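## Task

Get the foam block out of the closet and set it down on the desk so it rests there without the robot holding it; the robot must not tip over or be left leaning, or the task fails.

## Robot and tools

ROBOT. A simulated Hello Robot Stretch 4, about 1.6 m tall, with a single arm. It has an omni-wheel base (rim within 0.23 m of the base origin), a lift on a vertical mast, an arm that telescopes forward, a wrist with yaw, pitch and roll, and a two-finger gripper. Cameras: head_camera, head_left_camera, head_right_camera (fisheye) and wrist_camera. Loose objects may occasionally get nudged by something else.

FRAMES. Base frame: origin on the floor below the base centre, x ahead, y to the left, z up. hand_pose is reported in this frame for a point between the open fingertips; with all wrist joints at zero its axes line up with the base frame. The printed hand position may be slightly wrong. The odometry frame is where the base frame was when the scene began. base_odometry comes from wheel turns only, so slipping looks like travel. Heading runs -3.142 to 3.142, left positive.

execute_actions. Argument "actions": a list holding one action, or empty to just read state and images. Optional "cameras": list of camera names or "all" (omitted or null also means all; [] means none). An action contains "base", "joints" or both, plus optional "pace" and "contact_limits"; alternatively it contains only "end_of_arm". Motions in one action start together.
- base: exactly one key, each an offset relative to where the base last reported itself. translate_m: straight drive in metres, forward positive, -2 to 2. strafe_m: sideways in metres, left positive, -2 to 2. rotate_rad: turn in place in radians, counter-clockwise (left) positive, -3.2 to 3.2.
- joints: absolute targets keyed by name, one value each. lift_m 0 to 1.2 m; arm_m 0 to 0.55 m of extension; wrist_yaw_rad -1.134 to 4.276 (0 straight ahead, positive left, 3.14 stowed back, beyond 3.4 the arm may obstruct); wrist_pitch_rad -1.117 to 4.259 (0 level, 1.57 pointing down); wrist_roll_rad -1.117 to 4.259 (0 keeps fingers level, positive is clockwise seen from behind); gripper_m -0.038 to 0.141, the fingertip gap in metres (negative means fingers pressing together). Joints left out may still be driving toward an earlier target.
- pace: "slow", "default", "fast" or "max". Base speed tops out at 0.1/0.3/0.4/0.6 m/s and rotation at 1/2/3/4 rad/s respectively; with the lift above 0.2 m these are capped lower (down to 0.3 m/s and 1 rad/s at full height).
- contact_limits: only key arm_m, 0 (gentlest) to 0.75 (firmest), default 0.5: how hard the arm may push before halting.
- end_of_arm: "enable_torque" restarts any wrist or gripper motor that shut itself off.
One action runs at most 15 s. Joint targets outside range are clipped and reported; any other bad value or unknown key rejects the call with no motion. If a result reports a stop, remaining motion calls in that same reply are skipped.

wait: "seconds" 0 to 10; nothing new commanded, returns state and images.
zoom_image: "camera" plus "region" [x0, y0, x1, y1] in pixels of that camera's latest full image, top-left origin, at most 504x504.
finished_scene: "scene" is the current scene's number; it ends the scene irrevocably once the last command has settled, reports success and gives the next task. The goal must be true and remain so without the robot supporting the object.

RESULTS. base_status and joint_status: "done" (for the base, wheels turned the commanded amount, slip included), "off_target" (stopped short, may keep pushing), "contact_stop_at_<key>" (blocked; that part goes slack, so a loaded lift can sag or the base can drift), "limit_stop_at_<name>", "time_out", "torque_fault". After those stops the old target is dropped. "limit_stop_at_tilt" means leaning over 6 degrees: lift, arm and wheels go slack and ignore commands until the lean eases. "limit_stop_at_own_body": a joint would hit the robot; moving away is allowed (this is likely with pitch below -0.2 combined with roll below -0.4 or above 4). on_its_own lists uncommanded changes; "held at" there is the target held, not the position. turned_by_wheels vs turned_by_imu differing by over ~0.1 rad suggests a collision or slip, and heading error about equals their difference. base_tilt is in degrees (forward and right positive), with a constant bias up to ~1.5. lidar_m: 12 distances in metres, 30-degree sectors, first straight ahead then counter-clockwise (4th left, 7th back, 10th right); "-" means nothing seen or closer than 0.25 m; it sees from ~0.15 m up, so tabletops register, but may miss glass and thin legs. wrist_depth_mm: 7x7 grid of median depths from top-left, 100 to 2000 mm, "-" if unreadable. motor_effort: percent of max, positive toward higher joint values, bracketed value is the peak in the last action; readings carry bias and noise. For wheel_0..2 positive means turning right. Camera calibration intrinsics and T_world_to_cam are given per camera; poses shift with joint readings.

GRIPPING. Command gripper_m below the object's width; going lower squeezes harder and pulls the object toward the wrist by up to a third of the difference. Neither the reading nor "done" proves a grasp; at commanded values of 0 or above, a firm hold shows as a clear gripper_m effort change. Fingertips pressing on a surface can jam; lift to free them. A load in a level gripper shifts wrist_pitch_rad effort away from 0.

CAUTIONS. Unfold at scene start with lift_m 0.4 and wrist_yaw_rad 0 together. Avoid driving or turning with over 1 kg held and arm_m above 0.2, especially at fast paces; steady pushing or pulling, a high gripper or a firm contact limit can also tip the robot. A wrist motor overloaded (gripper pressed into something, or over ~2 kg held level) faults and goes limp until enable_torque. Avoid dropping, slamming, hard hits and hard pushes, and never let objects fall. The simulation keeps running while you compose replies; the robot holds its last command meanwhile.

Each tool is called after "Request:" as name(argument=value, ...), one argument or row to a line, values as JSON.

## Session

Request:
execute_actions(
  actions=[
    {"base":{"rotate_rad":3.14},"joints":{"lift_m":0.4,"wrist_yaw_rad":0},"pace":"fast"},
  ],
  cameras=["head_left_camera","head_camera"],
)

Scene clock: 2.40 s.
base_odometry: x=+0.000 y=+0.000 heading=+3.140 (m, m, rad; odometry frame)
turned_by_wheels: +3.140 (rad since the last result)
turned_by_imu: +3.152 (rad since the last result)
base_tilt: forward=-0.8 right=+0.0 (deg)
lidar_m: 2.10 2.21 2.70 2.56 2.64 1.09 1.04 1.12 1.18 1.11 1.19 1.61
base_status: done
joint_positions: lift_m=+0.400 arm_m=-0.002 wrist_yaw_rad=+0.000 wrist_pitch_rad=+0.005 wrist_roll_rad=-0.002 gripper_m=+0.057
joint_status: all done
motor_effort: lift_m=+19(18) arm_m=-1(1) wrist_yaw_rad=-2(5) wrist_pitch_rad=-7(8) wrist_roll_rad=+1(1) gripper_m=-3(4) wheel_0=-1(9) wheel_1=-1(8) wheel_2=-1(12) (%)
hand_pose: x=+0.4572 y=-0.0873 z=+0.5766 quat_wxyz=(+1.000, -0.001, +0.003, +0.000) (m; base frame)
wrist_depth_mm: - 1921 1983 - - - 1464 / 1921 1921 1921 - - - 1499 / 1921 1863 1863 1863 - - 1499 / 1921 1921 1863 1808 - - 1537 / 1921 1863 1808 1921 - - 1537 / 1921 1808 218 1808 210 - 1537 / 1576 1618 1336 1464 1397 1336 1397
pictures: head_camera, head_left_camera
Images, in order (width x height): head_camera 420x560, head_left_camera 420x672.

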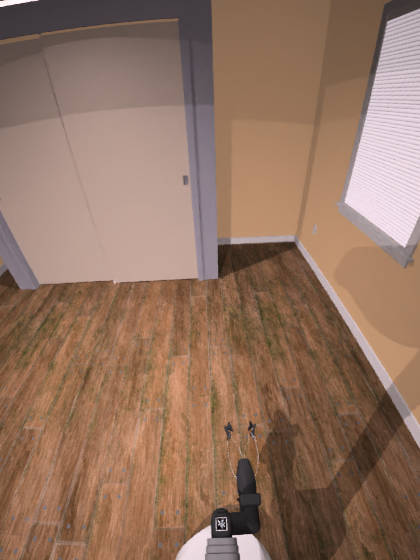

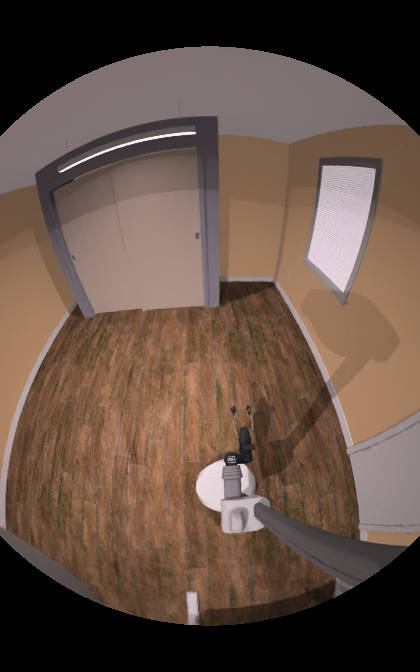

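Request:
execute_actions(
  actions=[
    {"base":{"strafe_m":0.22},"joints":{"gripper_m":-0.01},"pace":"fast"},
  ],
  cameras=[],
)

Request:
execute_actions(
  actions=[
    {"base":{"translate_m":1.4},"joints":{"lift_m":0.87},"pace":"fast"},
  ],
  cameras=["wrist_camera","head_camera"],
)

Scene clock: 6.80 s.
base_odometry: x=+0.000 y=-0.220 heading=+3.140 (m, m, rad; odometry frame)
turned_by_wheels: +0.000 (rad since the last result)
turned_by_imu: +0.001 (rad since the last result)
base_tilt: forward=-0.8 right=+0.0 (deg)
lidar_m: 2.11 2.21 2.44 2.34 2.43 1.95 1.04 1.11 1.42 1.34 1.39 1.85
base_status: done
joint_positions: lift_m=+0.400 arm_m=-0.002 wrist_yaw_rad=+0.000 wrist_pitch_rad=+0.005 wrist_roll_rad=-0.002 gripper_m=-0.010
joint_status: all done
motor_effort: lift_m=+19(19) arm_m=-1(1) wrist_yaw_rad=+0(2) wrist_pitch_rad=-7(8) wrist_roll_rad=+1(1) gripper_m=-14(9) wheel_0=+2(13) wheel_1=-2(12) wheel_2=+0(2) (%)
hand_pose: x=+0.4571 y=-0.0874 z=+0.5766 quat_wxyz=(+1.000, -0.001, +0.003, +0.000) (m; base frame)
wrist_depth_mm: 1921 1983 1921 1863 - - 1756 / 1983 1921 1921 1863 - - 1808 / 1921 1921 1863 1921 - - 1808 / 1983 1863 1863 1808 - - 1921 / 1921 1921 1863 1863 - - 1863 / 1863 1863 1921 204 - - 1756 / 1576 1576 171 182 778 1366 1430
pictures: none
No camera images: the call's "cameras" was empty. Leave "cameras" out to get every camera's image.

Scene clock: 11.60 s.
base_odometry: x=-1.400 y=-0.218 heading=+3.140 (m, m, rad; odometry frame)
turned_by_wheels: +0.000 (rad since the last result)
turned_by_imu: -0.002 (rad since the last result)
base_tilt: forward=-0.7 right=+0.2 (deg)
lidar_m: 0.70 0.75 1.03 2.38 2.45 3.31 3.33 1.95 1.40 1.30 1.33 0.76
base_status: done
joint_positions: lift_m=+0.870 arm_m=-0.002 wrist_yaw_rad=+0.000 wrist_pitch_rad=+0.005 wrist_roll_rad=-0.002 gripper_m=-0.010
joint_status: all done
motor_effort: lift_m=+19(18) arm_m=-1(1) wrist_yaw_rad=+0(1) wrist_pitch_rad=-7(7) wrist_roll_rad=+1(1) gripper_m=-15(13) wheel_0=+0(4) wheel_1=+1(7) wheel_2=+1(14) (%)
hand_pose: x=+0.4571 y=-0.0874 z=+1.0465 quat_wxyz=(+1.000, -0.001, +0.003, +0.000) (m; base frame)
wrist_depth_mm: 535 535 530 517 521 1229 1281 / 530 530 535 508 517 1255 1255 / 525 525 535 512 512 1255 1229 / 525 525 525 508 512 1255 1229 / 521 521 521 508 508 1229 1255 / 517 521 525 204 504 1205 1229 / 517 517 171 182 343 1205 1229
pictures: head_camera, wrist_camera
camera_calibration (this result's frames):
wrist_camera: T_world_to_cam=[[0.0164616, -0.998674, -0.0487855, -0.0357338], [0.056538, 0.0496438, -0.997165, 1.09053], [0.998265, 0.0136567, 0.0572802, -0.295702], [0, 0, 0, 1]] pos_world=[0.234121, -0.0857862, 1.10264]
Images, in order (width x height): head_camera 420x560, wrist_camera 616x392.

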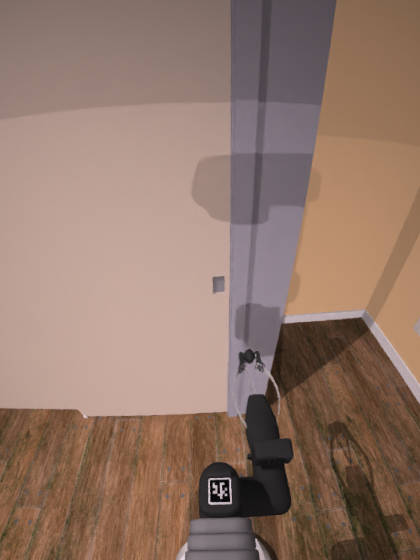

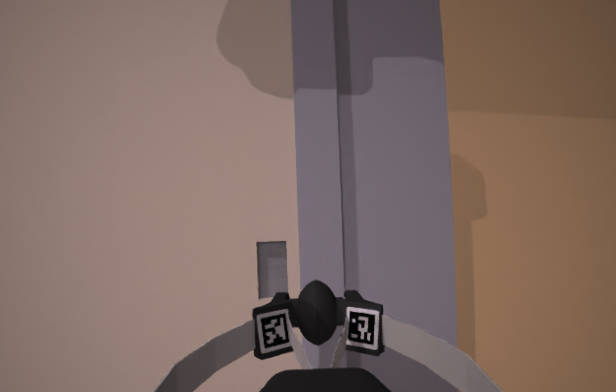

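Request:
execute_actions(
  actions=[
    {"base":{"strafe_m":0.055},"joints":{"lift_m":0.85}},
  ],
  cameras=[],
)

Request:
execute_actions(
  actions=[
    {"base":{"translate_m":0.24}},
  ],
  cameras=["wrist_camera"],
)

Request:
execute_actions(
  actions=[
    {"joints":{"arm_m":0.12},"contact_limits":{"arm_m":0.15},"pace":"slow"},
  ],
  cameras=["wrist_camera"],
)

Scene clock: 15.60 s.
base_odometry: x=-1.401 y=-0.273 heading=+3.140 (m, m, rad; odometry frame)
turned_by_wheels: +0.000 (rad since the last result)
turned_by_imu: +0.001 (rad since the last result)
base_tilt: forward=-0.7 right=+0.1 (deg)
lidar_m: 0.71 0.74 1.02 2.33 2.41 3.24 3.31 2.08 1.44 1.36 1.41 0.73
base_status: done
joint_positions: lift_m=+0.850 arm_m=-0.002 wrist_yaw_rad=+0.000 wrist_pitch_rad=+0.005 wrist_roll_rad=-0.002 gripper_m=-0.010
joint_status: all done
motor_effort: lift_m=+16(19) arm_m=-1(1) wrist_yaw_rad=+0(0) wrist_pitch_rad=-7(7) wrist_roll_rad=+2(1) gripper_m=-13(9) wheel_0=+0(10) wheel_1=+1(11) wheel_2=+0(2) (%)
hand_pose: x=+0.4571 y=-0.0874 z=+1.0269 quat_wxyz=(+1.000, -0.001, +0.003, +0.000) (m; base frame)
wrist_depth_mm: 530 535 535 530 517 1229 1255 / 530 525 525 525 512 517 1229 / 525 525 525 521 512 512 1205 / 525 525 525 521 512 512 1229 / 521 521 521 521 508 504 1229 / 517 517 517 204 492 508 1229 / 512 521 171 182 334 504 1229
pictures: none
No camera images: the call's "cameras" was empty. Leave "cameras" out to get every camera's image.

Scene clock: 17.83 s.
base_odometry: x=-1.641 y=-0.272 heading=+3.140 (m, m, rad; odometry frame)
turned_by_wheels: +0.000 (rad since the last result)
turned_by_imu: +0.000 (rad since the last result)
base_tilt: forward=-0.9 right=+0.1 (deg)
lidar_m: 0.47 0.49 0.70 1.73 2.41 3.25 3.60 2.05 1.45 1.35 1.37 0.48
base_status: done
joint_positions: lift_m=+0.850 arm_m=-0.002 wrist_yaw_rad=+0.000 wrist_pitch_rad=+0.005 wrist_roll_rad=-0.002 gripper_m=-0.010
joint_status: not commanded
motor_effort: lift_m=+16(16) arm_m=-1(1) wrist_yaw_rad=+0(0) wrist_pitch_rad=-6(7) wrist_roll_rad=+2(2) gripper_m=-10(11) wheel_0=+0(5) wheel_1=+2(6) wheel_2=-1(12) (%)
hand_pose: x=+0.4571 y=-0.0874 z=+1.0269 quat_wxyz=(+1.000, -0.001, +0.003, +0.000) (m; base frame)
wrist_depth_mm: 293 291 291 291 262 277 276 / 290 290 290 291 259 276 276 / 289 289 289 290 259 273 272 / 287 287 289 287 258 272 272 / 286 283 285 286 257 272 271 / 285 285 285 204 255 268 268 / 283 282 171 183 218 268 268
pictures: wrist_camera
camera_calibration (this result's frames):
wrist_camera: T_world_to_cam=[[0.0163917, -0.998675, -0.0487855, -0.0366821], [0.0565415, 0.0496398, -0.997165, 1.07091], [0.998266, 0.0135868, 0.0572802, -0.294575], [0, 0, 0, 1]] pos_world=[0.234115, -0.0857908, 1.08296]
Images, in order (width x height): wrist_camera 616x392.

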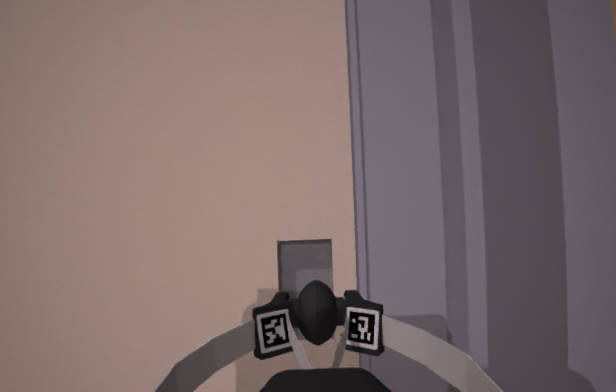

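Scene clock: 19.63 s.
base_odometry: x=-1.640 y=-0.272 heading=+3.140 (m, m, rad; odometry frame)
turned_by_wheels: -0.001 (rad since the last result)
turned_by_imu: +0.007 (rad since the last result)
base_tilt: forward=-0.8 right=+0.0 (deg)
lidar_m: 0.46 0.48 0.71 1.72 2.40 3.24 3.59 2.06 1.41 1.35 1.37 0.49
base_status: not commanded
joint_positions: lift_m=+0.850 arm_m=+0.063 wrist_yaw_rad=-0.009 wrist_pitch_rad=+0.003 wrist_roll_rad=-0.002 gripper_m=-0.010
joint_status: arm_m contact_stop (moved +0.065 of +0.122)
on_its_own: arm_m is slack since a contact_stop (your +0.120 is given up); wrist_yaw_rad is at rest, and its effort (+26) is outside its rest range (-13 to +13)
motor_effort: lift_m=+16(16) arm_m=+0(17) wrist_yaw_rad=+26(37) wrist_pitch_rad=-1(7) wrist_roll_rad=+1(1) gripper_m=-8(9) wheel_0=-2(3) wheel_1=+1(5) wheel_2=-7(8) (%)
contact_limits: arm_m 0.15
hand_pose: x=+0.5217 y=-0.0900 z=+1.0274 quat_wxyz=(+1.000, -0.001, +0.002, -0.005) (m; base frame)
wrist_depth_mm: 228 230 230 231 198 213 214 / 228 229 229 229 198 213 213 / 227 227 229 228 196 211 211 / 224 225 226 227 195 210 211 / 225 224 224 231 195 195 209 / 223 224 224 201 194 195 208 / 222 223 178 180 180 193 208
pictures: wrist_camera
camera_calibration (this result's frames):
wrist_camera: T_world_to_cam=[[0.00743084, -0.998783, -0.0487533, -0.035691], [0.0589076, 0.0491072, -0.997055, 1.06653], [0.998236, 0.00453701, 0.0592009, -0.361845], [0, 0, 0, 1]] pos_world=[0.298646, -0.0863799, 1.08307]
Images, in order (width x height): wrist_camera 616x392.

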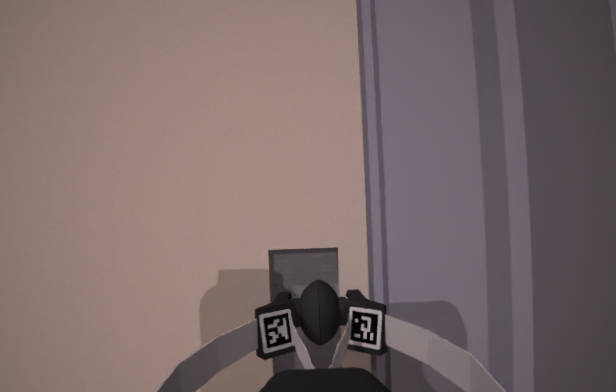

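Right bracket hits the frame; strafe left with slight advance.

Request:
execute_actions(
  actions=[
    {"base":{"strafe_m":0.12},"joints":{"arm_m":0.07},"pace":"slow"},
  ],
  cameras=["wrist_camera"],
)

Scene clock: 23.07 s.
base_odometry: x=-1.640 y=-0.392 heading=+3.139 (m, m, rad; odometry frame)
turned_by_wheels: -0.001 (rad since the last result)
turned_by_imu: -0.130 (rad since the last result)
base_tilt: forward=-1.3 right=+0.3 (deg)
lidar_m: 0.47 0.47 0.59 1.31 2.26 2.80 3.55 2.50 1.61 1.43 1.43 0.50
base_status: done
joint_positions: lift_m=+0.850 arm_m=+0.067 wrist_yaw_rad=-0.021 wrist_pitch_rad=+0.007 wrist_roll_rad=-0.002 gripper_m=-0.010
joint_status: all done
on_its_own: wrist_yaw_rad is at rest, and its effort (+61) is outside its rest range (-13 to +13)
motor_effort: lift_m=+16(16) arm_m=+15(16) wrist_yaw_rad=+61(67) wrist_pitch_rad=-12(11) wrist_roll_rad=+2(1) gripper_m=-7(12) wheel_0=-2(9) wheel_1=+4(8) wheel_2=-13(13) (%)
hand_pose: x=+0.5247 y=-0.0935 z=+1.0265 quat_wxyz=(+1.000, -0.001, +0.003, -0.011) (m; base frame)
wrist_depth_mm: 204 210 217 225 204 224 233 / 202 209 216 224 203 222 230 / 201 207 215 223 202 206 228 / 200 207 214 221 201 205 228 / 198 204 212 224 203 204 226 / 198 204 211 201 196 202 224 / 196 202 175 180 187 200 223
pictures: wrist_camera
camera_calibration (this result's frames):
wrist_camera: T_world_to_cam=[[-0.00482547, -0.998797, -0.0488072, -0.0327471], [0.0562345, 0.0484595, -0.997241, 1.06711], [0.998406, -0.0075568, 0.055933, -0.362633], [0, 0, 0, 1]] pos_world=[0.301889, -0.0871596, 1.08285]
Images, in order (width x height): wrist_camera 616x392.

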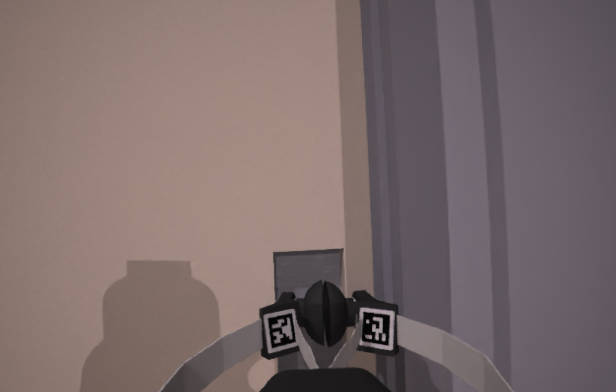

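Request:
execute_actions(
  actions=[
    {"base":{"rotate_rad":0.1},"joints":{"arm_m":0.055},"pace":"slow"},
  ],
  cameras=["wrist_camera","head_camera"],
)

Scene clock: 26.13 s.
base_odometry: x=-1.640 y=-0.392 heading=-3.046 (m, m, rad; odometry frame)
turned_by_wheels: +0.099 (rad since the last result)
turned_by_imu: +0.033 (rad since the last result)
base_tilt: forward=-1.4 right=+0.3 (deg)
lidar_m: 0.45 0.47 0.61 1.41 2.32 2.90 3.56 2.37 1.54 1.40 1.42 0.49
base_status: done
joint_positions: lift_m=+0.850 arm_m=+0.054 wrist_yaw_rad=-0.020 wrist_pitch_rad=+0.006 wrist_roll_rad=-0.002 gripper_m=-0.010
joint_status: all done
on_its_own: wrist_yaw_rad is at rest, and its effort (+58) is outside its rest range (-13 to +13)
motor_effort: lift_m=+16(16) arm_m=+6(16) wrist_yaw_rad=+58(91) wrist_pitch_rad=-12(21) wrist_roll_rad=+1(1) gripper_m=-5(8) wheel_0=-2(5) wheel_1=+1(6) wheel_2=-15(25) (%)
hand_pose: x=+0.5115 y=-0.0933 z=+1.0265 quat_wxyz=(+1.000, -0.001, +0.003, -0.010) (m; base frame)
wrist_depth_mm: 208 214 220 227 202 222 228 / 208 213 220 225 201 220 226 / 206 213 219 224 200 220 224 / 206 210 217 224 199 218 223 / 204 210 216 224 198 202 221 / 204 209 214 201 194 200 220 / 202 207 175 179 189 197 219
pictures: head_camera, wrist_camera
camera_calibration (this result's frames):
wrist_camera: T_world_to_cam=[[-0.00406459, -0.9988, -0.0487999, -0.0329927], [0.0566387, 0.048492, -0.997216, 1.06769], [0.998386, -0.00681724, 0.0563736, -0.349754], [0, 0, 0, 1]] pos_world=[0.288583, -0.0871119, 1.08283]
Images, in order (width x height): head_camera 420x560, wrist_camera 616x392.

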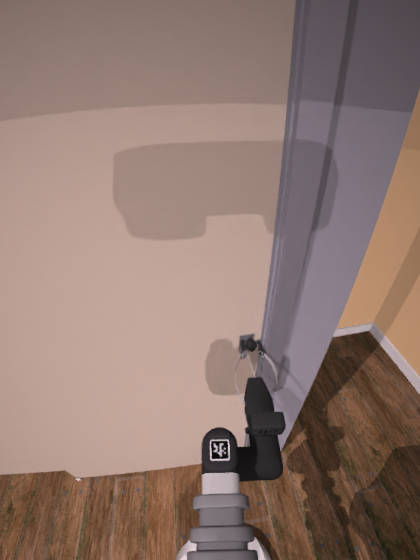

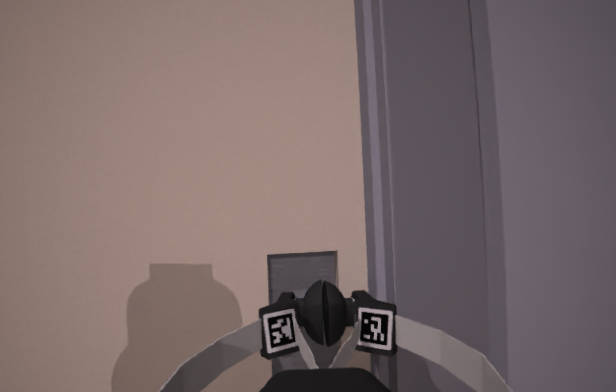

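Request:
execute_actions(
  actions=[
    {"base":{"strafe_m":0.01},"joints":{"arm_m":0.04},"pace":"slow"},
  ],
  cameras=["wrist_camera"],
)

Scene clock: 29.60 s.
base_odometry: x=-1.639 y=-0.402 heading=-3.047 (m, m, rad; odometry frame)
turned_by_wheels: -0.001 (rad since the last result)
turned_by_imu: -0.017 (rad since the last result)
base_tilt: forward=-0.9 right=+0.0 (deg)
lidar_m: 0.42 0.45 0.58 1.35 2.31 2.86 3.59 2.42 1.57 1.41 1.41 0.46
base_status: done
joint_positions: lift_m=+0.850 arm_m=+0.041 wrist_yaw_rad=-0.010 wrist_pitch_rad=+0.004 wrist_roll_rad=-0.002 gripper_m=-0.010
joint_status: all done
on_its_own: wrist_yaw_rad is at rest, and its effort (+27) is outside its rest range (-13 to +13)
motor_effort: lift_m=+16(16) arm_m=-3(6) wrist_yaw_rad=+27(60) wrist_pitch_rad=-5(10) wrist_roll_rad=+1(1) gripper_m=-11(10) wheel_0=-6(7) wheel_1=+2(7) wheel_2=-10(13) (%)
hand_pose: x=+0.4991 y=-0.0902 z=+1.0270 quat_wxyz=(+1.000, -0.001, +0.002, -0.005) (m; base frame)
wrist_depth_mm: 209 213 222 229 204 223 229 / 208 213 220 227 203 222 228 / 206 212 220 224 202 206 226 / 206 211 218 224 204 204 224 / 204 210 216 228 206 204 223 / 204 209 214 203 197 202 221 / 202 208 176 184 181 201 221
pictures: wrist_camera
camera_calibration (this result's frames):
wrist_camera: T_world_to_cam=[[0.00677578, -0.998787, -0.0487711, -0.035369], [0.057855, 0.0490821, -0.997118, 1.06809], [0.998302, 0.0039346, 0.0581174, -0.338197], [0, 0, 0, 1]] pos_world=[0.276068, -0.0864194, 1.08294]
Images, in order (width x height): wrist_camera 616x392.

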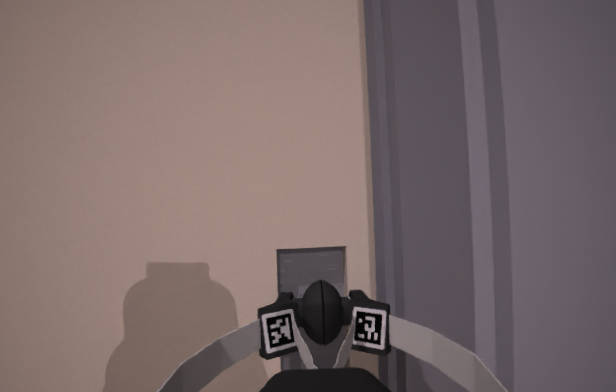

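Request:
execute_actions(
  actions=[
    {"base":{"rotate_rad":0.09},"joints":{"arm_m":0.025}},
  ],
  cameras=["wrist_camera"],
)

Scene clock: 33.07 s.
base_odometry: x=-1.639 y=-0.402 heading=-2.958 (m, m, rad; odometry frame)
turned_by_wheels: +0.089 (rad since the last result)
turned_by_imu: +0.089 (rad since the last result)
base_tilt: forward=-0.9 right=+0.1 (deg)
lidar_m: 0.44 0.46 0.64 1.66 2.33 3.07 3.61 2.20 1.51 1.42 1.48 0.46
base_status: done
joint_positions: lift_m=+0.850 arm_m=+0.025 wrist_yaw_rad=-0.003 wrist_pitch_rad=+0.006 wrist_roll_rad=-0.002 gripper_m=-0.010
joint_status: all done
motor_effort: lift_m=+16(16) arm_m=+0(8) wrist_yaw_rad=+9(58) wrist_pitch_rad=-7(10) wrist_roll_rad=+2(2) gripper_m=-10(16) wheel_0=+1(17) wheel_1=+2(9) wheel_2=-11(13) (%)
hand_pose: x=+0.4841 y=-0.0882 z=+1.0267 quat_wxyz=(+1.000, -0.001, +0.003, -0.001) (m; base frame)
wrist_depth_mm: 227 228 229 231 267 202 203 / 226 228 228 229 252 202 202 / 224 225 228 229 255 200 201 / 224 225 226 228 259 198 200 / 222 224 225 228 264 200 199 / 222 223 223 202 264 201 197 / 220 222 177 185 175 196 197
pictures: wrist_camera
camera_calibration (this result's frames):
wrist_camera: T_world_to_cam=[[0.01351, -0.998718, -0.0487889, -0.0365634], [0.0563618, 0.0494764, -0.997184, 1.06935], [0.998319, 0.0107221, 0.056958, -0.321395], [0, 0, 0, 1]] pos_world=[0.261078, -0.0859783, 1.08286]
Images, in order (width x height): wrist_camera 616x392.

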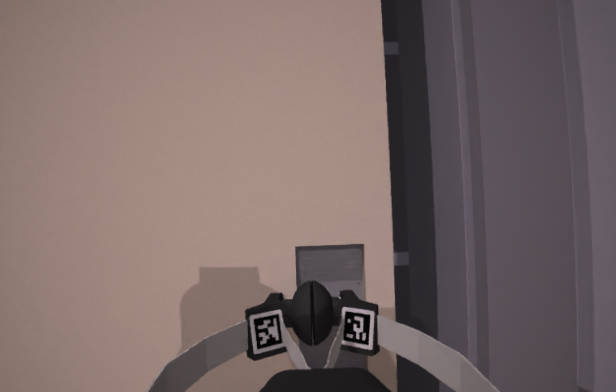

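Moved; tip now near the recess's left edge, lightly loaded. Strafe left.

Request:
execute_actions(
  actions=[
    {"base":{"strafe_m":0.3},"joints":{"arm_m":0.03},"pace":"slow"},
  ],
  cameras=["wrist_camera","head_camera"],
)

Scene clock: 38.03 s.
base_odometry: x=-1.583 y=-0.697 heading=-2.959 (m, m, rad; odometry frame)
turned_by_wheels: -0.001 (rad since the last result)
turned_by_imu: -0.437 (rad since the last result)
base_tilt: forward=-1.3 right=+0.3 (deg)
lidar_m: 0.38 0.36 0.37 0.55 1.55 2.23 3.19 2.85 2.21 1.62 1.52 0.49
base_status: done
joint_positions: lift_m=+0.850 arm_m=+0.028 wrist_yaw_rad=-0.015 wrist_pitch_rad=+0.000 wrist_roll_rad=-0.002 gripper_m=-0.010
joint_status: all done
on_its_own: wrist_yaw_rad is at rest, and its effort (+44) is outside its rest range (-13 to +13)
motor_effort: lift_m=+17(18) arm_m=+10(19) wrist_yaw_rad=+44(66) wrist_pitch_rad=+9(36) wrist_roll_rad=+2(1) gripper_m=-10(14) wheel_0=-2(1) wheel_1=+4(9) wheel_2=-15(15) (%)
hand_pose: x=+0.4862 y=-0.0917 z=+1.0283 quat_wxyz=(+1.000, -0.001, +0.000, -0.007) (m; base frame)
wrist_depth_mm: 168 184 205 231 226 283 1205 / 167 183 204 229 227 277 1182 / 165 182 203 227 225 273 1205 / 164 180 200 224 223 271 319 / 163 179 198 227 220 266 310 / 162 177 194 202 213 264 307 / 161 175 170 180 180 260 304
pictures: head_camera, wrist_camera
camera_calibration (this result's frames):
wrist_camera: T_world_to_cam=[[0.00163253, -0.998817, -0.048604, -0.034438], [0.0628964, 0.0486104, -0.996836, 1.06741], [0.998019, -0.00142966, 0.0629013, -0.330666], [0, 0, 0, 1]] pos_world=[0.262931, -0.0867571, 1.08316]
Images, in order (width x height): head_camera 420x560, wrist_camera 616x392.

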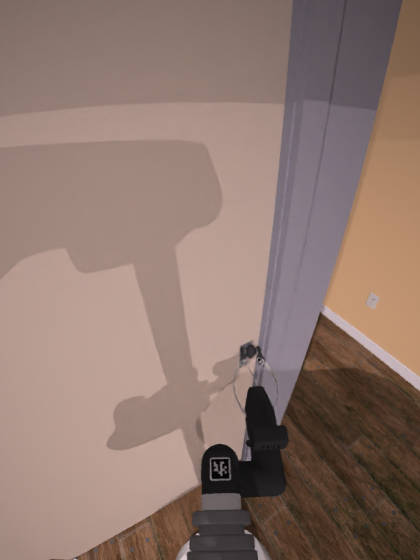

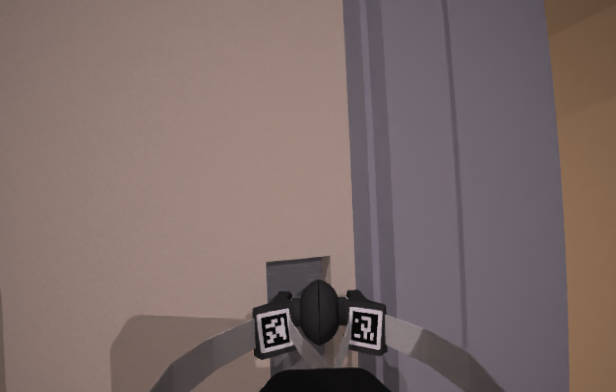

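Request:
execute_actions(
  actions=[
    {"base":{"translate_m":-0.15},"joints":{"arm_m":0}},
  ],
  cameras=[],
)

Request:
execute_actions(
  actions=[
    {"base":{"rotate_rad":0.4}},
  ],
  cameras=["wrist_camera","head_camera"],
)

Scene clock: 42.03 s.
base_odometry: x=-1.436 y=-0.669 heading=-2.959 (m, m, rad; odometry frame)
turned_by_wheels: +0.000 (rad since the last result)
turned_by_imu: -0.009 (rad since the last result)
base_tilt: forward=-0.8 right=+0.1 (deg)
lidar_m: 0.51 0.47 0.50 0.81 2.05 2.15 3.07 2.73 2.32 1.69 1.61 0.66
base_status: done
joint_positions: lift_m=+0.850 arm_m=+0.001 wrist_yaw_rad=+0.000 wrist_pitch_rad=+0.005 wrist_roll_rad=-0.002 gripper_m=-0.010
joint_status: all done
motor_effort: lift_m=+18(17) arm_m=-6(8) wrist_yaw_rad=+1(43) wrist_pitch_rad=-6(20) wrist_roll_rad=+2(1) gripper_m=-13(10) wheel_0=-2(9) wheel_1=-2(8) wheel_2=+1(13) (%)
hand_pose: x=+0.4605 y=-0.0874 z=+1.0268 quat_wxyz=(+1.000, -0.001, +0.002, +0.000) (m; base frame)
wrist_depth_mm: 287 312 347 389 399 1464 1366 / 286 310 347 389 399 1464 1366 / 282 309 343 382 397 480 1366 / 281 307 342 379 394 477 1366 / 279 304 340 387 389 473 1366 / 278 303 332 204 387 469 1366 / 277 301 172 185 178 466 1366
pictures: none
No camera images: the call's "cameras" was empty. Leave "cameras" out to get every camera's image.

Scene clock: 43.20 s.
base_odometry: x=-1.436 y=-0.669 heading=-2.559 (m, m, rad; odometry frame)
turned_by_wheels: +0.400 (rad since the last result)
turned_by_imu: +0.402 (rad since the last result)
base_tilt: forward=-0.8 right=+0.0 (deg)
lidar_m: 0.47 0.48 0.62 1.47 2.11 2.68 3.56 2.61 1.80 1.61 0.74 0.53
base_status: done
joint_positions: lift_m=+0.850 arm_m=+0.001 wrist_yaw_rad=+0.000 wrist_pitch_rad=+0.005 wrist_roll_rad=-0.002 gripper_m=-0.010
joint_status: not commanded
motor_effort: lift_m=+17(17) arm_m=-7(6) wrist_yaw_rad=+1(1) wrist_pitch_rad=-8(6) wrist_roll_rad=+1(2) gripper_m=-10(13) wheel_0=-1(7) wheel_1=+0(7) wheel_2=-2(12) (%)
hand_pose: x=+0.4605 y=-0.0874 z=+1.0268 quat_wxyz=(+1.000, -0.001, +0.002, +0.000) (m; base frame)
wrist_depth_mm: 271 276 281 287 289 296 301 / 271 274 279 285 290 294 298 / 267 272 277 282 286 293 298 / 267 272 276 282 287 291 296 / 267 270 276 279 285 290 294 / 265 270 273 204 283 287 293 / 264 268 172 184 178 287 291
pictures: head_camera, wrist_camera
camera_calibration (this result's frames):
wrist_camera: T_world_to_cam=[[0.016376, -0.998678, -0.0487313, -0.0367981], [0.0569532, 0.0495904, -0.997144, 1.07047], [0.998243, 0.0135538, 0.05769, -0.298351], [0, 0, 0, 1]] pos_world=[0.237463, -0.0857906, 1.08283]
Images, in order (width x height): head_camera 420x560, wrist_camera 616x392.

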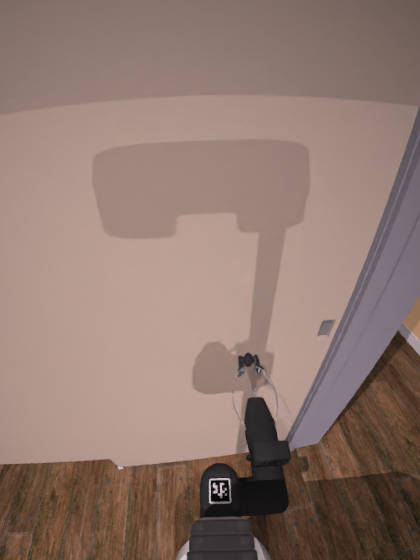

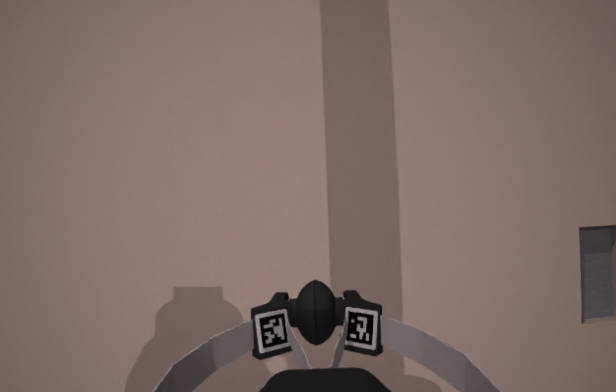

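Request:
execute_actions(
  actions=[
    {"base":{"rotate_rad":0.09}},
  ],
  cameras=[],
)

Request:
execute_actions(
  actions=[
    {"base":{"strafe_m":1.0},"pace":"fast"},
  ],
  cameras=["wrist_camera","head_camera"],
)

Scene clock: 45.83 s.
base_odometry: x=-1.436 y=-0.669 heading=-2.469 (m, m, rad; odometry frame)
turned_by_wheels: +0.090 (rad since the last result)
turned_by_imu: +0.091 (rad since the last result)
base_tilt: forward=-0.9 right=+0.1 (deg)
lidar_m: 0.47 0.50 0.71 2.05 2.13 2.88 3.58 2.39 1.72 1.64 0.67 0.50
base_status: done
joint_positions: lift_m=+0.850 arm_m=+0.001 wrist_yaw_rad=+0.000 wrist_pitch_rad=+0.005 wrist_roll_rad=-0.002 gripper_m=-0.010
joint_status: not commanded
motor_effort: lift_m=+17(17) arm_m=-6(6) wrist_yaw_rad=+0(0) wrist_pitch_rad=-5(5) wrist_roll_rad=+2(2) gripper_m=-10(12) wheel_0=+0(7) wheel_1=+0(4) wheel_2=-2(7) (%)
hand_pose: x=+0.4605 y=-0.0874 z=+1.0268 quat_wxyz=(+1.000, -0.001, +0.002, +0.000) (m; base frame)
wrist_depth_mm: 279 277 276 274 274 273 271 / 276 276 273 274 273 272 271 / 276 273 273 272 271 271 268 / 273 272 272 270 268 270 267 / 272 272 271 270 268 267 266 / 271 270 268 204 266 266 265 / 270 268 172 185 179 265 265
pictures: none
No camera images: the call's "cameras" was empty. Leave "cameras" out to get every camera's image.

Scene clock: 49.63 s.
base_odometry: x=-0.813 y=-1.452 heading=-2.469 (m, m, rad; odometry frame)
turned_by_wheels: +0.000 (rad since the last result)
turned_by_imu: +0.003 (rad since the last result)
base_tilt: forward=-0.9 right=+0.1 (deg)
lidar_m: 0.50 0.53 0.65 1.05 1.10 1.50 3.63 3.03 2.80 2.64 0.72 0.54
base_status: done
joint_positions: lift_m=+0.850 arm_m=+0.001 wrist_yaw_rad=+0.000 wrist_pitch_rad=+0.005 wrist_roll_rad=-0.002 gripper_m=-0.010
joint_status: not commanded
motor_effort: lift_m=+17(17) arm_m=-7(6) wrist_yaw_rad=+1(1) wrist_pitch_rad=-6(5) wrist_roll_rad=+2(1) gripper_m=-12(14) wheel_0=+1(11) wheel_1=-1(11) wheel_2=+0(4) (%)
hand_pose: x=+0.4605 y=-0.0874 z=+1.0268 quat_wxyz=(+1.000, -0.001, +0.002, +0.000) (m; base frame)
wrist_depth_mm: 317 314 314 310 310 307 307 / 315 312 312 310 309 307 306 / 312 312 309 309 309 307 304 / 314 310 307 306 306 304 303 / 310 309 309 307 306 304 303 / 307 307 306 204 303 301 301 / 306 307 172 185 179 300 298
pictures: head_camera, wrist_camera
camera_calibration (this result's frames):
wrist_camera: T_world_to_cam=[[0.0163122, -0.998679, -0.0487313, -0.0367872], [0.0569564, 0.0495867, -0.997144, 1.07047], [0.998243, 0.0134901, 0.05769, -0.298351], [0, 0, 0, 1]] pos_world=[0.237458, -0.0857948, 1.08283]
Images, in order (width x height): head_camera 420x560, wrist_camera 616x392.

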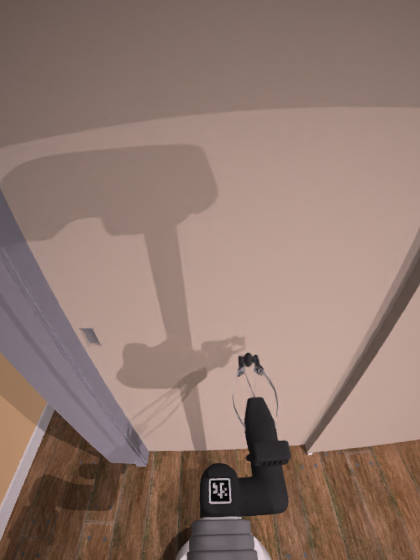

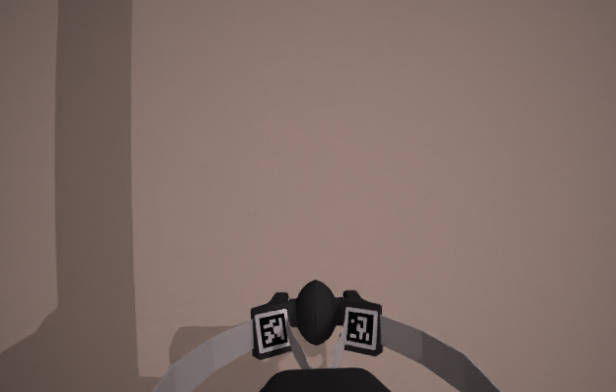

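Request:
execute_actions(
  actions=[
    {"base":{"strafe_m":0.42}},
  ],
  cameras=["wrist_camera"],
)

Scene clock: 53.73 s.
base_odometry: x=-0.551 y=-1.780 heading=-2.469 (m, m, rad; odometry frame)
turned_by_wheels: +0.000 (rad since the last result)
turned_by_imu: +0.002 (rad since the last result)
base_tilt: forward=-0.8 right=+0.0 (deg)
lidar_m: 0.43 0.46 0.66 0.63 0.66 0.95 2.51 3.11 3.20 1.90 0.75 0.53
base_status: done
joint_positions: lift_m=+0.850 arm_m=+0.001 wrist_yaw_rad=+0.000 wrist_pitch_rad=+0.005 wrist_roll_rad=-0.002 gripper_m=-0.010
joint_status: not commanded
motor_effort: lift_m=+17(17) arm_m=-6(6) wrist_yaw_rad=+0(0) wrist_pitch_rad=-5(5) wrist_roll_rad=+1(2) gripper_m=-13(12) wheel_0=+0(6) wheel_1=+0(7) wheel_2=+0(0) (%)
hand_pose: x=+0.4605 y=-0.0874 z=+1.0268 quat_wxyz=(+1.000, -0.001, +0.002, +0.000) (m; base frame)
wrist_depth_mm: 250 235 264 309 309 307 303 / 248 231 260 307 306 304 303 / 247 231 256 304 304 304 300 / 246 230 251 304 303 301 300 / 244 229 245 304 301 300 298 / 244 228 229 204 301 300 298 / 241 227 172 185 179 297 297
pictures: wrist_camera
camera_calibration (this result's frames):
wrist_camera: T_world_to_cam=[[0.0163238, -0.998679, -0.0487313, -0.0367892], [0.0569558, 0.0495874, -0.997144, 1.07047], [0.998243, 0.0135017, 0.05769, -0.298351], [0, 0, 0, 1]] pos_world=[0.237459, -0.085794, 1.08283]
Images, in order (width x height): wrist_camera 616x392.

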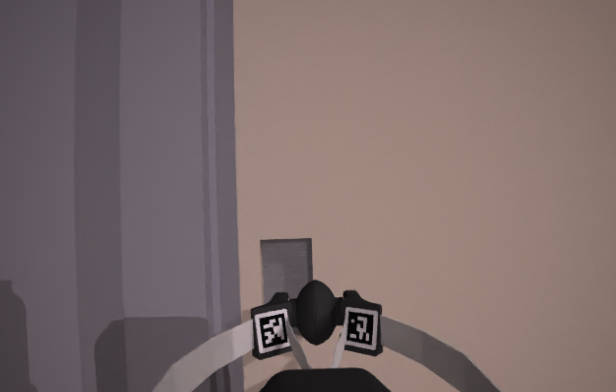

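Request:
execute_actions(
  actions=[
    {"base":{"strafe_m":0.018},"pace":"slow"},
  ],
  cameras=[],
)

Request:
execute_actions(
  actions=[
    {"joints":{"arm_m":0.14},"contact_limits":{"arm_m":0.05},"pace":"slow"},
  ],
  cameras=["wrist_camera"],
)

Scene clock: 56.37 s.
base_odometry: x=-0.540 y=-1.794 heading=-2.469 (m, m, rad; odometry frame)
turned_by_wheels: +0.000 (rad since the last result)
turned_by_imu: +0.001 (rad since the last result)
base_tilt: forward=-0.9 right=+0.1 (deg)
lidar_m: 0.43 0.47 0.64 0.62 0.64 0.90 2.45 3.15 3.25 1.88 0.76 0.53
base_status: done
joint_positions: lift_m=+0.850 arm_m=+0.001 wrist_yaw_rad=+0.000 wrist_pitch_rad=+0.005 wrist_roll_rad=-0.002 gripper_m=-0.010
joint_status: not commanded
motor_effort: lift_m=+17(17) arm_m=-7(6) wrist_yaw_rad=+1(0) wrist_pitch_rad=-7(6) wrist_roll_rad=+3(2) gripper_m=-15(9) wheel_0=-4(8) wheel_1=+2(6) wheel_2=+0(1) (%)
hand_pose: x=+0.4605 y=-0.0874 z=+1.0268 quat_wxyz=(+1.000, -0.001, +0.002, +0.000) (m; base frame)
wrist_depth_mm: 248 247 233 310 307 306 304 / 247 247 232 307 306 304 303 / 246 246 230 304 304 303 301 / 246 244 229 303 303 301 300 / 243 243 229 303 301 298 298 / 242 242 228 204 298 300 296 / 242 240 172 184 179 297 296
pictures: none
No camera images: the call's "cameras" was empty. Leave "cameras" out to get every camera's image.

Scene clock: 58.27 s.
base_odometry: x=-0.540 y=-1.794 heading=-2.470 (m, m, rad; odometry frame)
turned_by_wheels: -0.001 (rad since the last result)
turned_by_imu: +0.003 (rad since the last result)
base_tilt: forward=-0.8 right=+0.1 (deg)
lidar_m: 0.42 0.47 0.63 0.60 0.65 0.90 2.46 3.15 3.27 1.91 0.76 0.55
base_status: not commanded
joint_positions: lift_m=+0.850 arm_m=+0.082 wrist_yaw_rad=-0.008 wrist_pitch_rad=+0.004 wrist_roll_rad=-0.002 gripper_m=-0.010
joint_status: arm_m contact_stop (moved +0.081 of +0.139)
on_its_own: arm_m is slack since a contact_stop (your +0.140 is given up); wrist_yaw_rad is at rest, and its effort (+22) is outside its rest range (-13 to +13)
motor_effort: lift_m=+17(17) arm_m=+0(12) wrist_yaw_rad=+22(29) wrist_pitch_rad=-4(6) wrist_roll_rad=+1(1) gripper_m=-10(14) wheel_0=+1(3) wheel_1=+0(4) wheel_2=-11(10) (%)
contact_limits: arm_m 0.05
hand_pose: x=+0.5405 y=-0.0897 z=+1.0270 quat_wxyz=(+1.000, -0.001, +0.002, -0.004) (m; base frame)
wrist_depth_mm: 168 153 193 232 230 229 229 / 167 152 190 229 229 229 229 / 166 151 187 229 228 227 227 / 165 151 183 228 228 226 227 / 164 150 180 230 226 225 224 / 163 149 173 204 225 225 224 / 163 148 162 180 202 224 223
pictures: wrist_camera
camera_calibration (this result's frames):
wrist_camera: T_world_to_cam=[[0.00843349, -0.998777, -0.0487204, -0.0361241], [0.0579956, 0.0491286, -0.997107, 1.06557], [0.998281, 0.00558353, 0.058339, -0.379624], [0, 0, 0, 1]] pos_world=[0.317478, -0.0863101, 1.08287]
Images, in order (width x height): wrist_camera 616x392.

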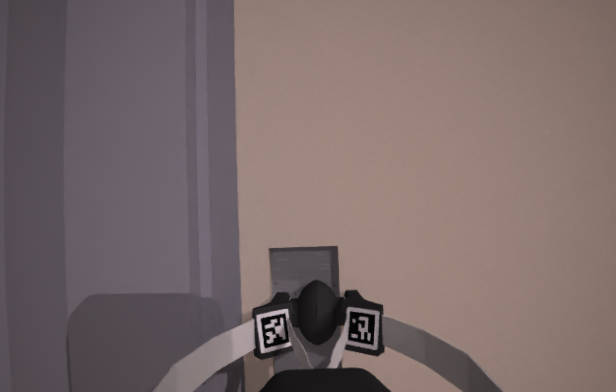

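Request:
execute_actions(
  actions=[
    {"base":{"strafe_m":-0.1},"joints":{"arm_m":0.078},"pace":"slow"},
  ],
  cameras=["wrist_camera"],
)

Scene clock: 61.27 s.
base_odometry: x=-0.602 y=-1.716 heading=-2.470 (m, m, rad; odometry frame)
turned_by_wheels: +0.000 (rad since the last result)
turned_by_imu: +0.001 (rad since the last result)
base_tilt: forward=-0.8 right=+0.1 (deg)
lidar_m: 0.45 0.47 0.74 0.70 0.74 1.04 2.92 3.10 3.12 1.86 0.78 0.52
base_status: done
joint_positions: lift_m=+0.850 arm_m=+0.079 wrist_yaw_rad=+0.000 wrist_pitch_rad=+0.005 wrist_roll_rad=-0.002 gripper_m=-0.010
joint_status: all done
motor_effort: lift_m=+17(17) arm_m=-4(7) wrist_yaw_rad=+2(32) wrist_pitch_rad=-6(5) wrist_roll_rad=+2(0) gripper_m=-16(9) wheel_0=+2(14) wheel_1=-2(7) wheel_2=-2(8) (%)
hand_pose: x=+0.5380 y=-0.0874 z=+1.0269 quat_wxyz=(+1.000, -0.001, +0.002, +0.000) (m; base frame)
wrist_depth_mm: 204 496 512 232 229 229 228 / 204 496 640 230 228 227 228 / 198 492 854 230 228 227 226 / 198 484 842 228 227 225 224 / 196 477 621 229 225 224 223 / 198 469 778 203 224 224 222 / 196 278 172 183 202 223 221
pictures: wrist_camera
camera_calibration (this result's frames):
wrist_camera: T_world_to_cam=[[0.0163124, -0.998679, -0.0487282, -0.0380549], [0.0571205, 0.0495858, -0.997135, 1.066], [0.998234, 0.0134823, 0.0578539, -0.3759], [0, 0, 0, 1]] pos_world=[0.314966, -0.0857952, 1.08284]
Images, in order (width x height): wrist_camera 616x392.

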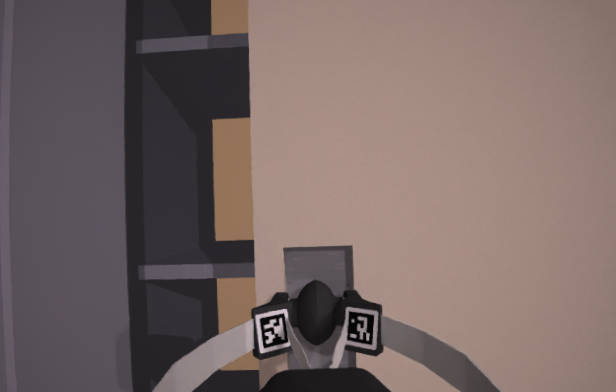

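Easy. Continue.

Request:
execute_actions(
  actions=[
    {"base":{"strafe_m":-0.52},"joints":{"arm_m":0.082},"pace":"slow"},
  ],
)

Scene clock: 68.53 s.
base_odometry: x=-0.926 y=-1.309 heading=-2.470 (m, m, rad; odometry frame)
turned_by_wheels: +0.000 (rad since the last result)
turned_by_imu: +0.004 (rad since the last result)
base_tilt: forward=-0.8 right=+0.1 (deg)
lidar_m: 0.52 0.80 0.72 1.23 1.30 1.79 3.64 3.02 2.59 2.43 0.71 0.53
base_status: done
joint_positions: lift_m=+0.850 arm_m=+0.081 wrist_yaw_rad=+0.002 wrist_pitch_rad=+0.005 wrist_roll_rad=-0.002 gripper_m=-0.010
joint_status: all done
motor_effort: lift_m=+17(17) arm_m=+6(8) wrist_yaw_rad=-6(25) wrist_pitch_rad=-6(7) wrist_roll_rad=+1(1) gripper_m=-10(12) wheel_0=+3(18) wheel_1=-1(6) wheel_2=-1(2) (%)
hand_pose: x=+0.5404 y=-0.0867 z=+1.0268 quat_wxyz=(+1.000, -0.001, +0.002, +0.001) (m; base frame)
wrist_depth_mm: 931 917 504 232 230 229 227 / 603 621 544 231 229 229 227 / 904 904 878 229 229 227 226 / 917 891 904 228 228 226 224 / 707 597 496 229 225 224 223 / 891 891 878 203 225 224 223 / 878 878 176 185 177 222 221
pictures: head_camera, head_left_camera, head_right_camera, wrist_camera
camera_calibration (this result's frames):
wrist_camera: T_world_to_cam=[[0.0188129, -0.998635, -0.0487292, -0.0387195], [0.0569157, 0.0497285, -0.99714, 1.06593], [0.998202, 0.0159856, 0.0577735, -0.37802], [0, 0, 0, 1]] pos_world=[0.317401, -0.0856309, 1.08284]
Images, in order (width x height): head_camera 420x560, head_left_camera 420x672, head_right_camera 420x672, wrist_camera 616x392.

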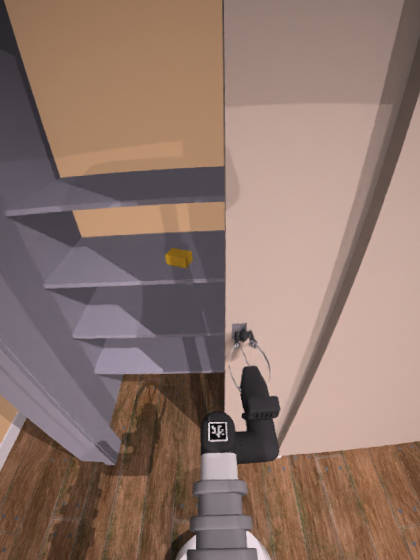

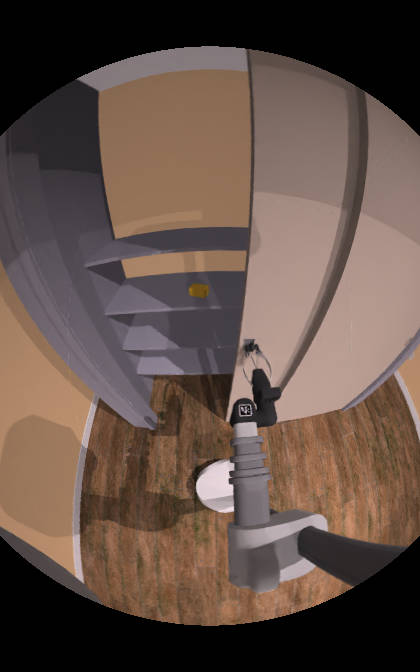

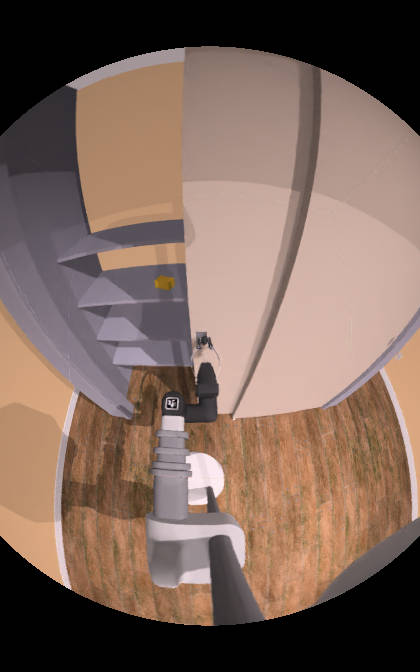

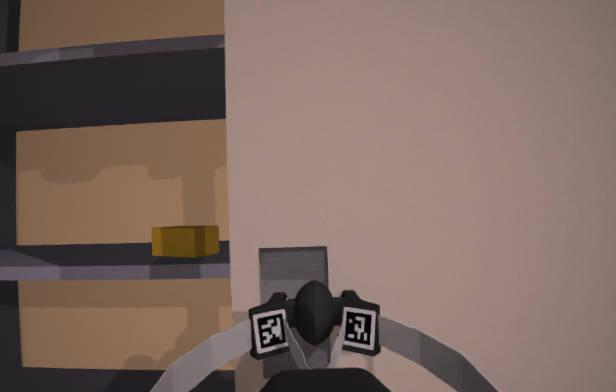

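Request:
execute_actions(
  actions=[
    {"joints":{"arm_m":0.0}},
  ],
  cameras=[],
)

Request:
execute_actions(
  actions=[
    {"base":{"strafe_m":0.205},"joints":{"lift_m":0.872,"gripper_m":0.13}},
  ],
  cameras=[],
)

Request:
execute_actions(
  actions=[
    {"joints":{"arm_m":0.33}},
  ],
  cameras=["wrist_camera"],
)

Scene clock: 73.40 s.
base_odometry: x=-0.926 y=-1.309 heading=-2.470 (m, m, rad; odometry frame)
turned_by_wheels: +0.000 (rad since the last result)
turned_by_imu: +0.001 (rad since the last result)
base_tilt: forward=-0.8 right=+0.1 (deg)
lidar_m: 0.52 0.79 0.72 1.23 1.30 1.78 3.62 3.05 2.59 2.45 0.70 0.54
base_status: not commanded
joint_positions: lift_m=+0.850 arm_m=+0.001 wrist_yaw_rad=+0.000 wrist_pitch_rad=+0.005 wrist_roll_rad=-0.002 gripper_m=-0.010
joint_status: all done
motor_effort: lift_m=+17(17) arm_m=-7(7) wrist_yaw_rad=+0(6) wrist_pitch_rad=-6(6) wrist_roll_rad=+1(0) gripper_m=-9(11) wheel_0=+2(3) wheel_1=-1(1) wheel_2=-1(1) (%)
hand_pose: x=+0.4605 y=-0.0874 z=+1.0268 quat_wxyz=(+1.000, -0.001, +0.003, +0.000) (m; base frame)
wrist_depth_mm: 1008 991 976 310 309 307 306 / 647 683 634 309 307 306 304 / 931 991 976 306 304 303 304 / 976 991 960 306 303 301 301 / 931 960 654 304 301 303 300 / 960 960 976 204 300 298 298 / 917 946 172 183 239 297 296
pictures: none
No camera images: the call's "cameras" was empty. Leave "cameras" out to get every camera's image.

Scene clock: 75.67 s.
base_odometry: x=-0.798 y=-1.469 heading=-2.470 (m, m, rad; odometry frame)
turned_by_wheels: +0.000 (rad since the last result)
turned_by_imu: +0.001 (rad since the last result)
base_tilt: forward=-0.8 right=+0.0 (deg)
lidar_m: 0.76 0.59 0.67 1.02 1.09 1.50 3.61 3.04 2.80 2.67 0.68 0.56
base_status: done
joint_positions: lift_m=+0.872 arm_m=+0.001 wrist_yaw_rad=+0.000 wrist_pitch_rad=+0.005 wrist_roll_rad=-0.002 gripper_m=+0.130
joint_status: all done
motor_effort: lift_m=+20(22) arm_m=-7(7) wrist_yaw_rad=+1(0) wrist_pitch_rad=-6(6) wrist_roll_rad=+2(2) gripper_m=+0(16) wheel_0=+0(8) wheel_1=-1(10) wheel_2=+0(2) (%)
hand_pose: x=+0.4605 y=-0.0874 z=+1.0486 quat_wxyz=(+1.000, -0.001, +0.003, +0.000) (m; base frame)
wrist_depth_mm: 778 976 991 976 976 319 306 / 654 661 640 654 676 327 303 / 750 946 976 960 976 332 303 / 759 991 960 960 976 946 301 / 707 891 842 654 741 559 298 / 723 904 960 976 960 216 307 / 741 891 891 156 917 297 297
pictures: none
No camera images: the call's "cameras" was empty. Leave "cameras" out to get every camera's image.

Scene clock: 77.77 s.
base_odometry: x=-0.798 y=-1.469 heading=-2.470 (m, m, rad; odometry frame)
turned_by_wheels: +0.000 (rad since the last result)
turned_by_imu: +0.001 (rad since the last result)
base_tilt: forward=-0.8 right=+0.1 (deg)
lidar_m: 0.76 0.58 0.65 1.03 1.06 1.49 3.62 3.04 2.82 2.66 0.71 0.55
base_status: not commanded
joint_positions: lift_m=+0.872 arm_m=+0.329 wrist_yaw_rad=+0.000 wrist_pitch_rad=+0.005 wrist_roll_rad=-0.002 gripper_m=+0.130
joint_status: all done
motor_effort: lift_m=+20(20) arm_m=+6(6) wrist_yaw_rad=+1(1) wrist_pitch_rad=-8(6) wrist_roll_rad=+2(1) gripper_m=-2(1) wheel_0=+0(0) wheel_1=-1(0) wheel_2=+0(0) (%)
hand_pose: x=+0.7883 y=-0.0874 z=+1.0486 quat_wxyz=(+1.000, -0.001, +0.003, +0.000) (m; base frame)
wrist_depth_mm: 392 404 410 413 421 436 433 / 544 564 585 603 615 627 627 / 668 661 661 654 647 640 634 / 668 654 647 647 634 640 640 / 654 654 647 379 634 640 609 / 351 312 309 319 324 215 297 / 250 246 245 158 242 240 621
pictures: wrist_camera
camera_calibration (this result's frames):
wrist_camera: T_world_to_cam=[[0.0164269, -0.998677, -0.0487347, -0.0411245], [0.0567159, 0.0495935, -0.997158, 1.07368], [0.998255, 0.0136162, 0.0574555, -0.62655], [0, 0, 0, 1]] pos_world=[0.565238, -0.0857865, 1.10462]
Images, in order (width x height): wrist_camera 616x392.

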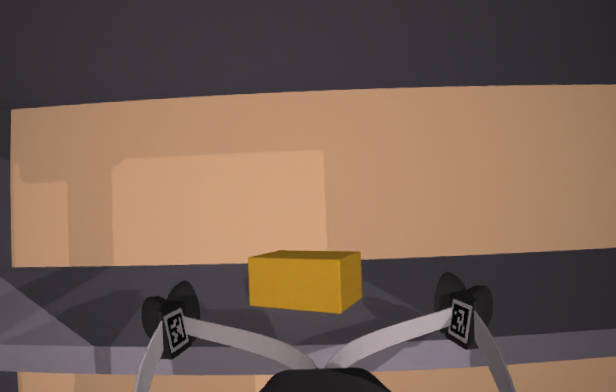

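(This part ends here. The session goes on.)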